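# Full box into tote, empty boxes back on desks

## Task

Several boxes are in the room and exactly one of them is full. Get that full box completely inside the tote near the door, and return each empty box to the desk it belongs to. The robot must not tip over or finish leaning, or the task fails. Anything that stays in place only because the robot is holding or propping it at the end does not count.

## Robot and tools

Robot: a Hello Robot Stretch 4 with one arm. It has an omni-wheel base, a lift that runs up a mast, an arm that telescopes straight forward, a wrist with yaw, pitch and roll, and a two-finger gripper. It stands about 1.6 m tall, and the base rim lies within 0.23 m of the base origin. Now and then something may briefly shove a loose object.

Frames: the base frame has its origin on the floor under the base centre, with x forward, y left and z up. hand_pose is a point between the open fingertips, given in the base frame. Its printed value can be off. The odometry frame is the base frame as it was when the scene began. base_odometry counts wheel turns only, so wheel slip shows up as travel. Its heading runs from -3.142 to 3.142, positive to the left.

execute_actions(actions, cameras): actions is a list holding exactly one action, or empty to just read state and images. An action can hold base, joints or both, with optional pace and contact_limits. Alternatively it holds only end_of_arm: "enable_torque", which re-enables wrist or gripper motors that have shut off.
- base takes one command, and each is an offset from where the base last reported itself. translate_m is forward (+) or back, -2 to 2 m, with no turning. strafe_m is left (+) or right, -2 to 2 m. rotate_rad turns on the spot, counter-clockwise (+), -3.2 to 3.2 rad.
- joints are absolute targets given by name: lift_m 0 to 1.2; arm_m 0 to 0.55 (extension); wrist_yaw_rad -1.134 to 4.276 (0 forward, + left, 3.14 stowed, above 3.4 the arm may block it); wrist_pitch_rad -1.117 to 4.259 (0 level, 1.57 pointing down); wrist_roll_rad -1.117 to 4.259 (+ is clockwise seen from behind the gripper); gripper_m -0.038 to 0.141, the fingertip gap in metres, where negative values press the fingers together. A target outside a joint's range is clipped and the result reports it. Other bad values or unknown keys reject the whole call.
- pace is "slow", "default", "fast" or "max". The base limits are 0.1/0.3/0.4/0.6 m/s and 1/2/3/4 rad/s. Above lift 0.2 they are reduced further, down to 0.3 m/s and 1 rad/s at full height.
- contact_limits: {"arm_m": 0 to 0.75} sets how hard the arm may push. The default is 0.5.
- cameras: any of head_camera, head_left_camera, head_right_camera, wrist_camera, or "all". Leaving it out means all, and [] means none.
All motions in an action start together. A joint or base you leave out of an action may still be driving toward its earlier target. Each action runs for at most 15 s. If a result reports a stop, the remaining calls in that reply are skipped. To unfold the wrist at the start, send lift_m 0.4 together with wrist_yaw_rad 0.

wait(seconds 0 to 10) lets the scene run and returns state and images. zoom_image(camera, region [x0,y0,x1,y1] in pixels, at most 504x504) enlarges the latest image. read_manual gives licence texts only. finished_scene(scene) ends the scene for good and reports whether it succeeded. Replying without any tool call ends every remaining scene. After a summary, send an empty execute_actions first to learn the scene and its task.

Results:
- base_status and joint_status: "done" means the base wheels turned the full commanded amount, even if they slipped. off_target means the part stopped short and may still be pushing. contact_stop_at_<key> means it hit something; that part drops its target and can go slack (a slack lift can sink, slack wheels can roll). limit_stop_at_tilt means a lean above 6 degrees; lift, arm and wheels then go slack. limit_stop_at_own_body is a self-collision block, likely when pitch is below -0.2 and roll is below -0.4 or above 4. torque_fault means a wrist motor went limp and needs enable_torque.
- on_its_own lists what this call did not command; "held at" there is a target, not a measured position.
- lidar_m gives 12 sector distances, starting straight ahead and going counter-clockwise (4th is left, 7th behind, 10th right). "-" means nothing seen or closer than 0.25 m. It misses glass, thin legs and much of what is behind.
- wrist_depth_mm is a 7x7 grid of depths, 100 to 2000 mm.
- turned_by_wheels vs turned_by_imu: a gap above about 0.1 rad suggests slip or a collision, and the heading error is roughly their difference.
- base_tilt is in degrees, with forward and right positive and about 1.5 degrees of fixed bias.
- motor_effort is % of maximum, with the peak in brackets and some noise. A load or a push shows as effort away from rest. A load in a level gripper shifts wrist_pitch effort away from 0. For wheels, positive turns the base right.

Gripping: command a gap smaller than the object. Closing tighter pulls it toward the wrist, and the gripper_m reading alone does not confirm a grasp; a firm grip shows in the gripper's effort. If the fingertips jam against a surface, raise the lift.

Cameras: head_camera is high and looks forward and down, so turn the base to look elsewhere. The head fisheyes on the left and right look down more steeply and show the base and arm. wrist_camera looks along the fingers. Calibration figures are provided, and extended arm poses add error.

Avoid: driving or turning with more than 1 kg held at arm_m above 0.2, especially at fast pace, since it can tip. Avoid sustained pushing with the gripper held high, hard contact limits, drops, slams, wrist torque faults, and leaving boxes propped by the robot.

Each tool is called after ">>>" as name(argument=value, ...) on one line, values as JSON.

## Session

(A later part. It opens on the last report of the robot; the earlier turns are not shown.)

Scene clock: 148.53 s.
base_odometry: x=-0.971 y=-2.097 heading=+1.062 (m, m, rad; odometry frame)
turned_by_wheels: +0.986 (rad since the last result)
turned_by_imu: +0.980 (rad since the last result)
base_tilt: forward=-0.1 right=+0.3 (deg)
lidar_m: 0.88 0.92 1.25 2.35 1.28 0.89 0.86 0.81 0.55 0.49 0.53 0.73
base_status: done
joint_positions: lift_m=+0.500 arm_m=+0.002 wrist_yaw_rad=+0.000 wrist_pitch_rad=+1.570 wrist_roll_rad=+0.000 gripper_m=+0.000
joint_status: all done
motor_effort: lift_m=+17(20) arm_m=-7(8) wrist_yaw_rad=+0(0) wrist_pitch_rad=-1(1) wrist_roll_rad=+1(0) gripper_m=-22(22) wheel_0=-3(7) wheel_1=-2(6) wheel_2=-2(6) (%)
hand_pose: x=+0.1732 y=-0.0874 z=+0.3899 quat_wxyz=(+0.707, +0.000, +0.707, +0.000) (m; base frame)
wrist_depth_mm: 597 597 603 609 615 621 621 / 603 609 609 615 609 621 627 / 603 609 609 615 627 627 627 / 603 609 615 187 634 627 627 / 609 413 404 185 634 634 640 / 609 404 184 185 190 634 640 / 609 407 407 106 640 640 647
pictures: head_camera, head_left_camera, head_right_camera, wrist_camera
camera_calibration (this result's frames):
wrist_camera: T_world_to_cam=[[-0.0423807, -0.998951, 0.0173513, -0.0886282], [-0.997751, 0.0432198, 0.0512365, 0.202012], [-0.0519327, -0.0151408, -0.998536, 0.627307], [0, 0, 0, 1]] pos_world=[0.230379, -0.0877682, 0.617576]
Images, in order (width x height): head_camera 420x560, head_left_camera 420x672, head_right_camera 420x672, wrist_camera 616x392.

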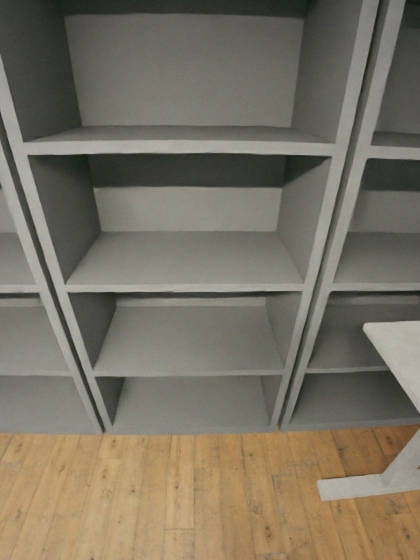

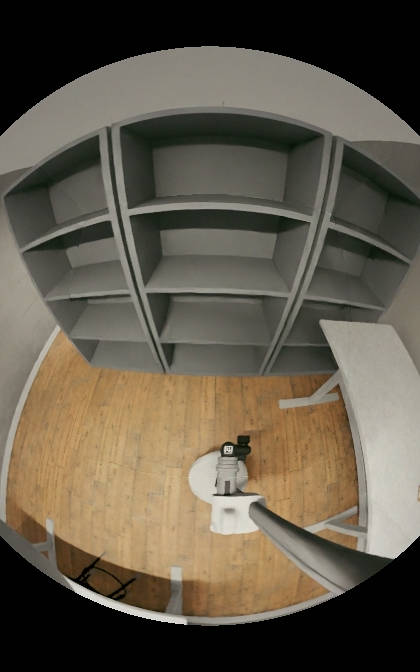

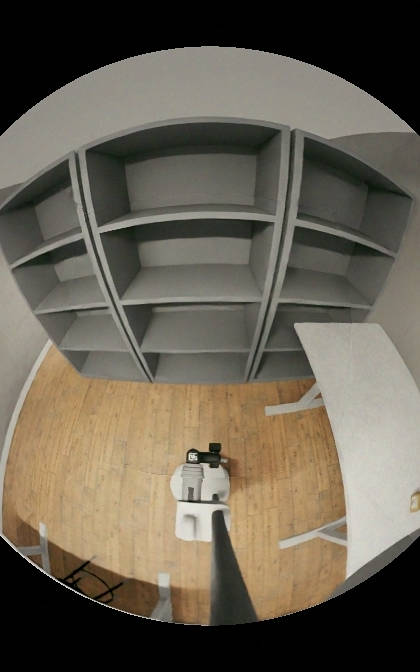

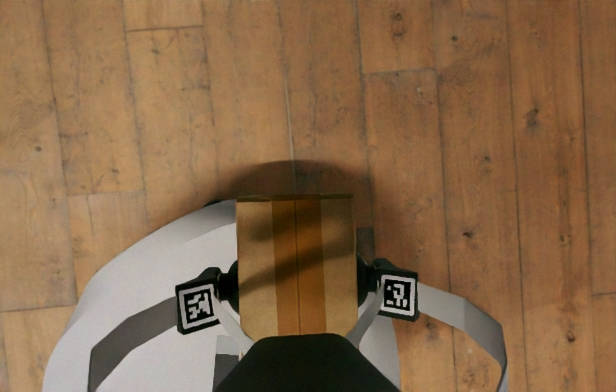

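>>> execute_actions(actions=[{"base": {"strafe_m": 1.89}, "pace": "max"}], cameras=["head_camera", "wrist_camera"])

Scene clock: 153.93 s.
base_odometry: x=-2.621 y=-1.176 heading=+1.062 (m, m, rad; odometry frame)
turned_by_wheels: +0.000 (rad since the last result)
turned_by_imu: +0.004 (rad since the last result)
base_tilt: forward=-0.1 right=+0.3 (deg)
lidar_m: 2.12 0.75 0.51 0.44 0.48 0.67 0.98 0.93 1.28 2.39 1.19 0.94
base_status: done
joint_positions: lift_m=+0.500 arm_m=+0.002 wrist_yaw_rad=+0.000 wrist_pitch_rad=+1.570 wrist_roll_rad=+0.000 gripper_m=+0.000
joint_status: not commanded
motor_effort: lift_m=+17(17) arm_m=-7(8) wrist_yaw_rad=+0(1) wrist_pitch_rad=+0(0) wrist_roll_rad=+0(0) gripper_m=-22(22) wheel_0=+2(12) wheel_1=-2(12) wheel_2=+1(2) (%)
hand_pose: x=+0.1732 y=-0.0874 z=+0.3898 quat_wxyz=(+0.707, +0.000, +0.707, +0.000) (m; base frame)
wrist_depth_mm: 597 597 603 615 615 621 627 / 591 603 603 615 621 621 627 / 603 609 615 621 615 627 634 / 603 615 615 187 627 627 634 / 615 410 404 185 621 640 640 / 609 402 184 186 191 640 640 / 615 404 410 106 634 647 647
pictures: head_camera, wrist_camera
camera_calibration (this result's frames):
wrist_camera: T_world_to_cam=[[-0.0423808, -0.998951, 0.0173518, -0.088628], [-0.99775, 0.04322, 0.0512484, 0.202005], [-0.0519446, -0.0151408, -0.998535, 0.627276], [0, 0, 0, 1]] pos_world=[0.230378, -0.0877682, 0.617543]
Images, in order (width x height): head_camera 420x560, wrist_camera 616x392.

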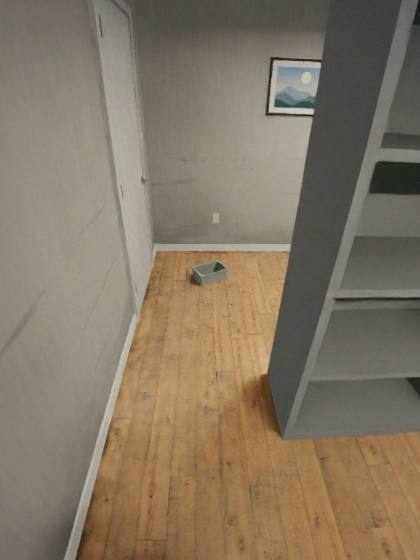

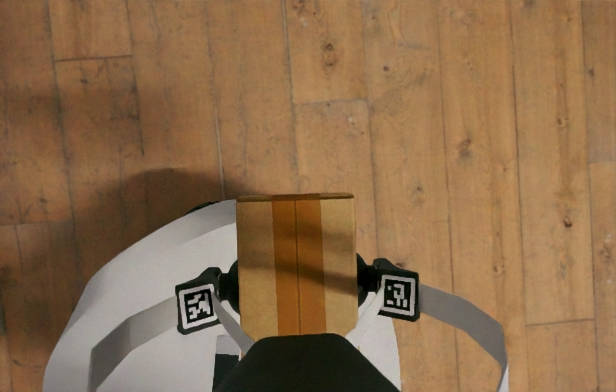

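>>> execute_actions(actions=[{"base": {"translate_m": 1.8}, "pace": "max"}])

Scene clock: 159.83 s.
base_odometry: x=-1.745 y=+0.396 heading=+1.062 (m, m, rad; odometry frame)
turned_by_wheels: +0.000 (rad since the last result)
turned_by_imu: -0.002 (rad since the last result)
base_tilt: forward=-0.1 right=+0.4 (deg)
lidar_m: 0.53 0.78 0.53 0.51 0.54 0.76 1.91 0.57 0.58 1.59 1.83 0.71
base_status: done
joint_positions: lift_m=+0.500 arm_m=+0.002 wrist_yaw_rad=+0.000 wrist_pitch_rad=+1.570 wrist_roll_rad=+0.000 gripper_m=+0.000
joint_status: not commanded
motor_effort: lift_m=+17(17) arm_m=-7(8) wrist_yaw_rad=-1(0) wrist_pitch_rad=+1(1) wrist_roll_rad=+0(1) gripper_m=-22(22) wheel_0=+1(9) wheel_1=-1(6) wheel_2=+2(13) (%)
hand_pose: x=+0.1733 y=-0.0874 z=+0.3898 quat_wxyz=(+0.707, +0.000, +0.707, +0.000) (m; base frame)
wrist_depth_mm: 597 603 603 615 615 621 621 / 603 603 615 615 621 627 634 / 603 609 609 615 627 634 627 / 603 609 609 188 627 634 640 / 609 413 402 185 634 627 640 / 615 402 185 186 191 640 647 / 609 404 407 106 634 640 647
pictures: head_camera, head_left_camera, head_right_camera, wrist_camera
camera_calibration (this result's frames):
wrist_camera: T_world_to_cam=[[-0.0422979, -0.998955, 0.0173435, -0.0886361], [-0.997764, 0.0431338, 0.0510523, 0.202142], [-0.051747, -0.0151453, -0.998545, 0.627217], [0, 0, 0, 1]] pos_world=[0.230398, -0.0877632, 0.617523]
Images, in order (width x height): head_camera 420x560, head_left_camera 420x672, head_right_camera 420x672, wrist_camera 616x392.

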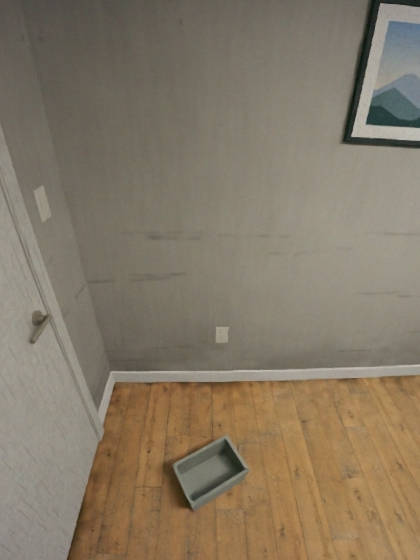

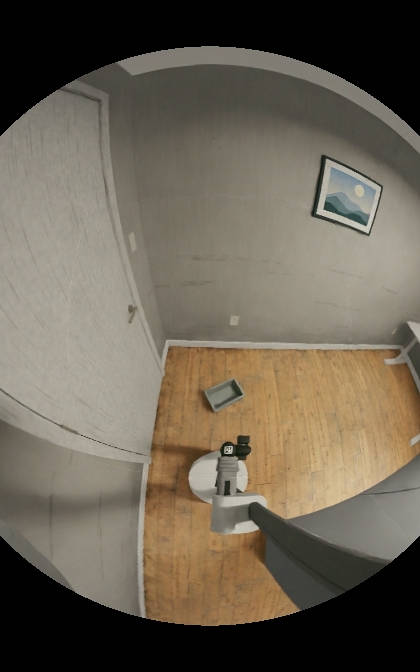

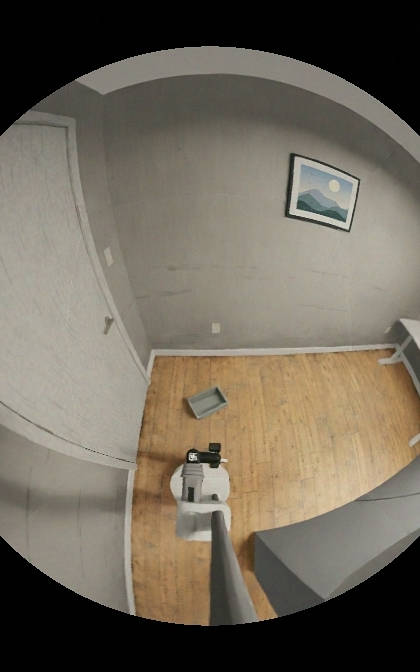

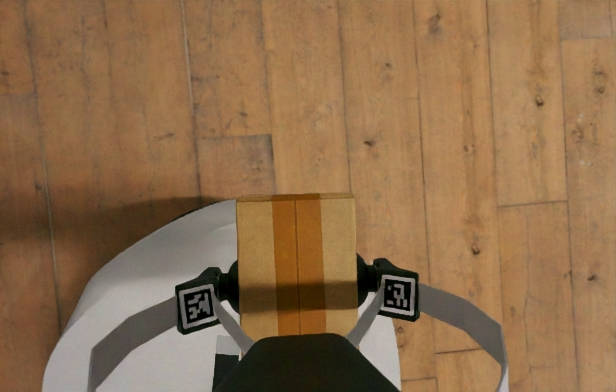

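>>> execute_actions(actions=[{"base": {"strafe_m": 0.075}, "joints": {"arm_m": 0.51, "wrist_roll_rad": -0.47, "lift_m": 0.42}}], cameras=["head_camera", "wrist_camera"])

Scene clock: 163.50 s.
base_odometry: x=-1.810 y=+0.433 heading=+1.062 (m, m, rad; odometry frame)
turned_by_wheels: +0.000 (rad since the last result)
turned_by_imu: +0.000 (rad since the last result)
base_tilt: forward=+0.1 right=+0.4 (deg)
lidar_m: 0.54 0.66 0.45 0.42 0.46 0.65 1.77 0.68 0.64 1.59 1.85 0.70
base_status: done
joint_positions: lift_m=+0.420 arm_m=+0.509 wrist_yaw_rad=+0.000 wrist_pitch_rad=+1.570 wrist_roll_rad=-0.470 gripper_m=+0.000
joint_status: all done
motor_effort: lift_m=+17(13) arm_m=+8(10) wrist_yaw_rad=-1(1) wrist_pitch_rad=+0(2) wrist_roll_rad=+0(3) gripper_m=-23(21) wheel_0=-1(9) wheel_1=-1(11) wheel_2=+0(3) (%)
hand_pose: x=+0.6797 y=-0.0874 z=+0.3099 quat_wxyz=(+0.688, -0.165, +0.687, +0.165) (m; base frame)
wrist_depth_mm: 517 521 530 530 539 544 539 / 521 525 525 535 535 539 544 / 525 525 530 530 459 544 549 / 521 530 477 188 535 549 549 / 530 535 415 184 521 559 554 / 530 535 184 185 191 559 559 / 530 539 544 106 554 559 564
pictures: head_camera, wrist_camera
camera_calibration (this result's frames):
wrist_camera: T_world_to_cam=[[0.414665, -0.909801, 0.0177311, -0.368764], [-0.90913, -0.413363, 0.0511221, 0.611346], [-0.0391816, -0.0373185, -0.998535, 0.563114], [0, 0, 0, 1]] pos_world=[0.73077, -0.0617794, 0.537574]
Images, in order (width x height): head_camera 420x560, wrist_camera 616x392.

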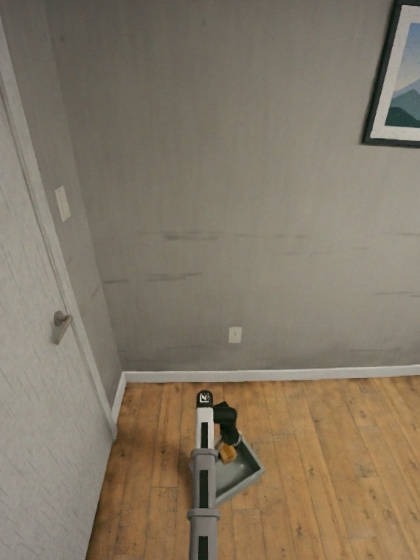

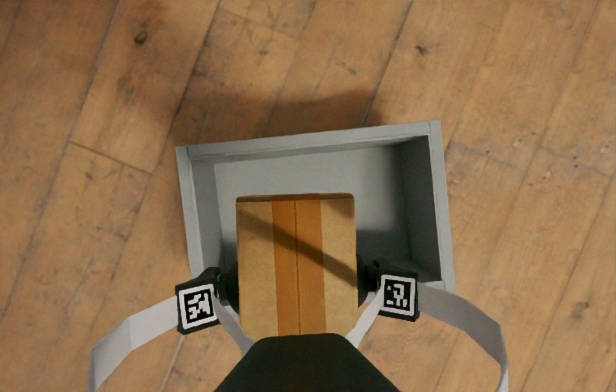

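>>> execute_actions(actions=[{"base": {"strafe_m": -0.016}, "joints": {"arm_m": 0.528, "wrist_roll_rad": -0.54, "lift_m": 0.28}}], cameras=["wrist_camera"])

Scene clock: 166.17 s.
base_odometry: x=-1.796 y=+0.425 heading=+1.062 (m, m, rad; odometry frame)
turned_by_wheels: +0.000 (rad since the last result)
turned_by_imu: +0.000 (rad since the last result)
base_tilt: forward=+0.0 right=+0.4 (deg)
lidar_m: 0.59 0.69 0.49 0.44 0.49 0.67 1.81 0.64 0.61 1.63 1.84 0.63
base_status: done
joint_positions: lift_m=+0.280 arm_m=+0.527 wrist_yaw_rad=+0.000 wrist_pitch_rad=+1.570 wrist_roll_rad=-0.540 gripper_m=+0.000
joint_status: all done
motor_effort: lift_m=+17(17) arm_m=+8(11) wrist_yaw_rad=-1(1) wrist_pitch_rad=+0(1) wrist_roll_rad=-1(2) gripper_m=-22(21) wheel_0=+0(8) wheel_1=-1(11) wheel_2=+0(2) (%)
hand_pose: x=+0.6977 y=-0.0874 z=+0.1699 quat_wxyz=(+0.682, -0.189, +0.681, +0.188) (m; base frame)
wrist_depth_mm: 379 384 387 392 392 399 399 / 382 389 389 392 397 399 404 / 384 272 322 353 377 310 404 / 389 322 392 187 397 336 407 / 387 317 392 185 397 317 410 / 392 276 185 185 190 285 413 / 394 278 290 106 294 312 415
pictures: wrist_camera
camera_calibration (this result's frames):
wrist_camera: T_world_to_cam=[[0.47694, -0.878757, 0.0177161, -0.414465], [-0.878172, -0.475589, 0.0512737, 0.607773], [-0.0366315, -0.0400123, -0.998527, 0.422013], [0, 0, 0, 1]] pos_world=[0.746863, -0.0582777, 0.397571]
Images, in order (width x height): wrist_camera 616x392.

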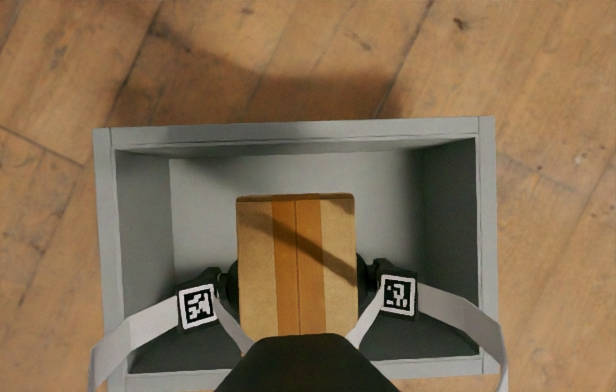

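>>> execute_actions(actions=[{"joints": {"lift_m": 0.141}}], cameras=["wrist_camera"])

>>> execute_actions(actions=[{"joints": {"gripper_m": 0.10}}], cameras=["wrist_camera"])

Scene clock: 168.40 s.
base_odometry: x=-1.796 y=+0.425 heading=+1.062 (m, m, rad; odometry frame)
turned_by_wheels: +0.000 (rad since the last result)
turned_by_imu: +0.000 (rad since the last result)
base_tilt: forward=-0.1 right=+0.5 (deg)
lidar_m: 0.57 0.71 0.49 0.44 0.50 0.69 1.80 0.62 0.60 1.61 1.83 0.61
base_status: not commanded
joint_positions: lift_m=+0.141 arm_m=+0.527 wrist_yaw_rad=+0.000 wrist_pitch_rad=+1.570 wrist_roll_rad=-0.540 gripper_m=+0.000
joint_status: all done
motor_effort: lift_m=+17(15) arm_m=+8(8) wrist_yaw_rad=+0(1) wrist_pitch_rad=+0(0) wrist_roll_rad=+0(1) gripper_m=-21(21) wheel_0=+1(0) wheel_1=-1(1) wheel_2=+0(0) (%)
hand_pose: x=+0.6977 y=-0.0874 z=+0.0309 quat_wxyz=(+0.682, -0.189, +0.681, +0.188) (m; base frame)
wrist_depth_mm: 248 250 251 254 255 259 259 / 133 134 135 136 137 139 139 / 176 224 239 252 255 236 192 / 192 251 252 188 257 258 198 / 191 253 253 185 258 258 200 / 190 250 184 185 191 242 202 / 187 255 256 106 259 247 203
pictures: wrist_camera
camera_calibration (this result's frames):
wrist_camera: T_world_to_cam=[[0.47694, -0.878757, 0.0177159, -0.412004], [-0.878172, -0.475589, 0.0512741, 0.614903], [-0.036632, -0.0400123, -0.998527, 0.283221], [0, 0, 0, 1]] pos_world=[0.746866, -0.0582777, 0.258575]
Images, in order (width x height): wrist_camera 616x392.

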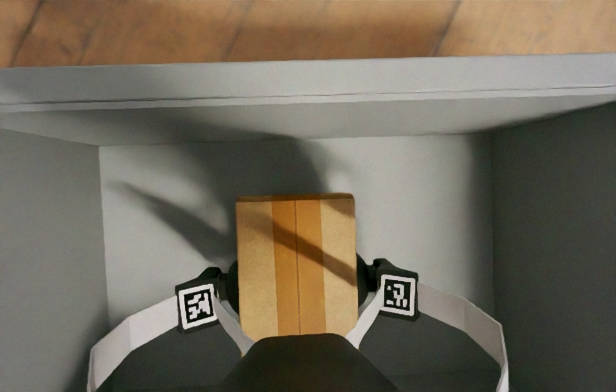

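Scene clock: 170.20 s.
base_odometry: x=-1.796 y=+0.425 heading=+1.062 (m, m, rad; odometry frame)
turned_by_wheels: +0.000 (rad since the last result)
turned_by_imu: +0.000 (rad since the last result)
base_tilt: forward=+0.0 right=+0.4 (deg)
lidar_m: 0.58 0.69 0.47 0.44 0.49 0.70 1.78 0.65 0.62 1.59 1.86 0.66
base_status: not commanded
joint_positions: lift_m=+0.141 arm_m=+0.527 wrist_yaw_rad=+0.000 wrist_pitch_rad=+1.570 wrist_roll_rad=-0.540 gripper_m=+0.100
joint_status: all done
motor_effort: lift_m=+16(17) arm_m=+8(8) wrist_yaw_rad=-1(1) wrist_pitch_rad=+0(0) wrist_roll_rad=-1(1) gripper_m=-2(21) wheel_0=+0(0) wheel_1=-1(1) wheel_2=+0(0) (%)
hand_pose: x=+0.6977 y=-0.0874 z=+0.0309 quat_wxyz=(+0.682, -0.189, +0.681, +0.188) (m; base frame)
wrist_depth_mm: 249 250 252 255 256 258 260 / 133 135 136 137 138 139 140 / 176 221 237 254 256 236 191 / 193 252 253 231 258 258 198 / 191 253 253 206 258 260 199 / 189 253 206 207 259 259 202 / 188 250 256 106 262 246 202
pictures: wrist_camera
camera_calibration (this result's frames):
wrist_camera: T_world_to_cam=[[0.476941, -0.878757, 0.0177052, -0.412001], [-0.878171, -0.475589, 0.0512938, 0.614897], [-0.0366544, -0.0400123, -0.998527, 0.283237], [0, 0, 0, 1]] pos_world=[0.746867, -0.0582777, 0.258574]
Images, in order (width x height): wrist_camera 616x392.

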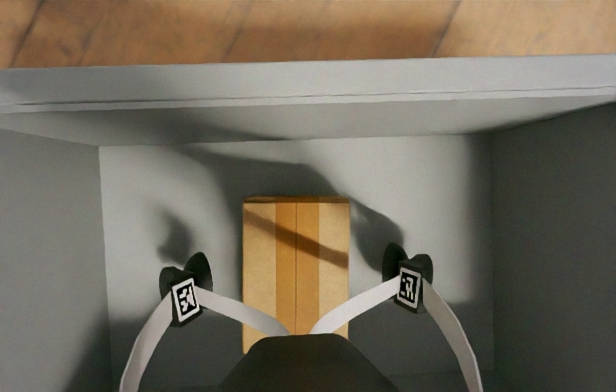

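>>> execute_actions(actions=[{"joints": {"lift_m": 0.3}, "pace": "fast"}], cameras=["wrist_camera", "head_right_camera"])

Scene clock: 171.97 s.
base_odometry: x=-1.796 y=+0.425 heading=+1.062 (m, m, rad; odometry frame)
turned_by_wheels: +0.000 (rad since the last result)
turned_by_imu: +0.000 (rad since the last result)
base_tilt: forward=-0.1 right=+0.4 (deg)
lidar_m: 0.54 0.66 0.47 0.42 0.51 0.68 1.78 0.64 0.61 1.60 1.83 0.66
base_status: not commanded
joint_positions: lift_m=+0.300 arm_m=+0.527 wrist_yaw_rad=+0.000 wrist_pitch_rad=+1.570 wrist_roll_rad=-0.540 gripper_m=+0.100
joint_status: all done
motor_effort: lift_m=+21(25) arm_m=+8(8) wrist_yaw_rad=-1(1) wrist_pitch_rad=+0(1) wrist_roll_rad=-1(1) gripper_m=+0(1) wheel_0=+1(0) wheel_1=-1(1) wheel_2=+0(0) (%)
hand_pose: x=+0.6977 y=-0.0874 z=+0.1895 quat_wxyz=(+0.682, -0.189, +0.681, +0.188) (m; base frame)
wrist_depth_mm: 399 402 410 410 415 418 421 / 402 404 410 410 418 421 424 / 404 404 324 351 379 424 424 / 404 351 413 410 415 421 427 / 407 345 410 366 421 424 430 / 413 297 355 413 338 320 433 / 413 310 307 106 314 430 439
pictures: head_right_camera, wrist_camera
camera_calibration (this result's frames):
wrist_camera: T_world_to_cam=[[0.476941, -0.878757, 0.0177054, -0.414812], [-0.878171, -0.475589, 0.0512933, 0.606763], [-0.0366539, -0.0400123, -0.998527, 0.441654], [0, 0, 0, 1]] pos_world=[0.74687, -0.0582777, 0.417225]
Images, in order (width x height): head_right_camera 420x672, wrist_camera 616x392.

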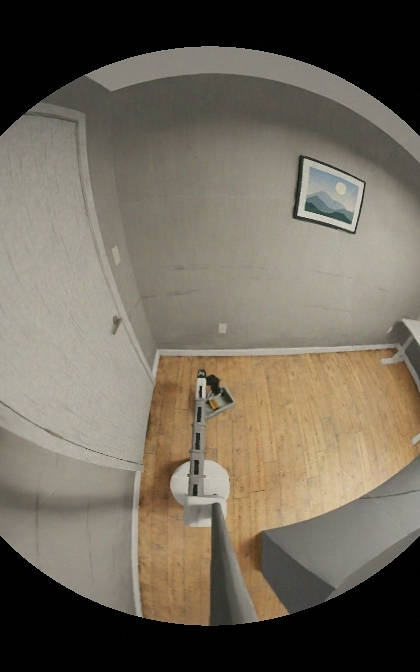

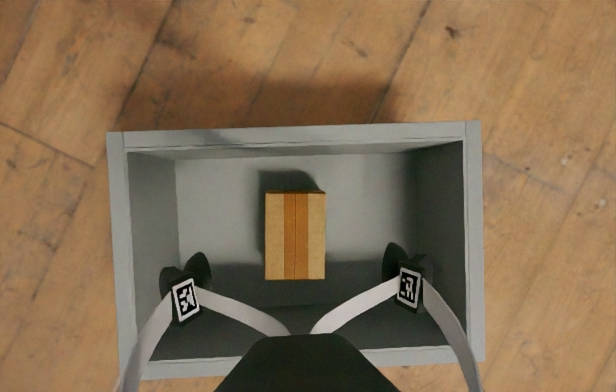

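The full box is in the tote.

>>> finished_scene(scene=1)

The scene is finished: the task was done.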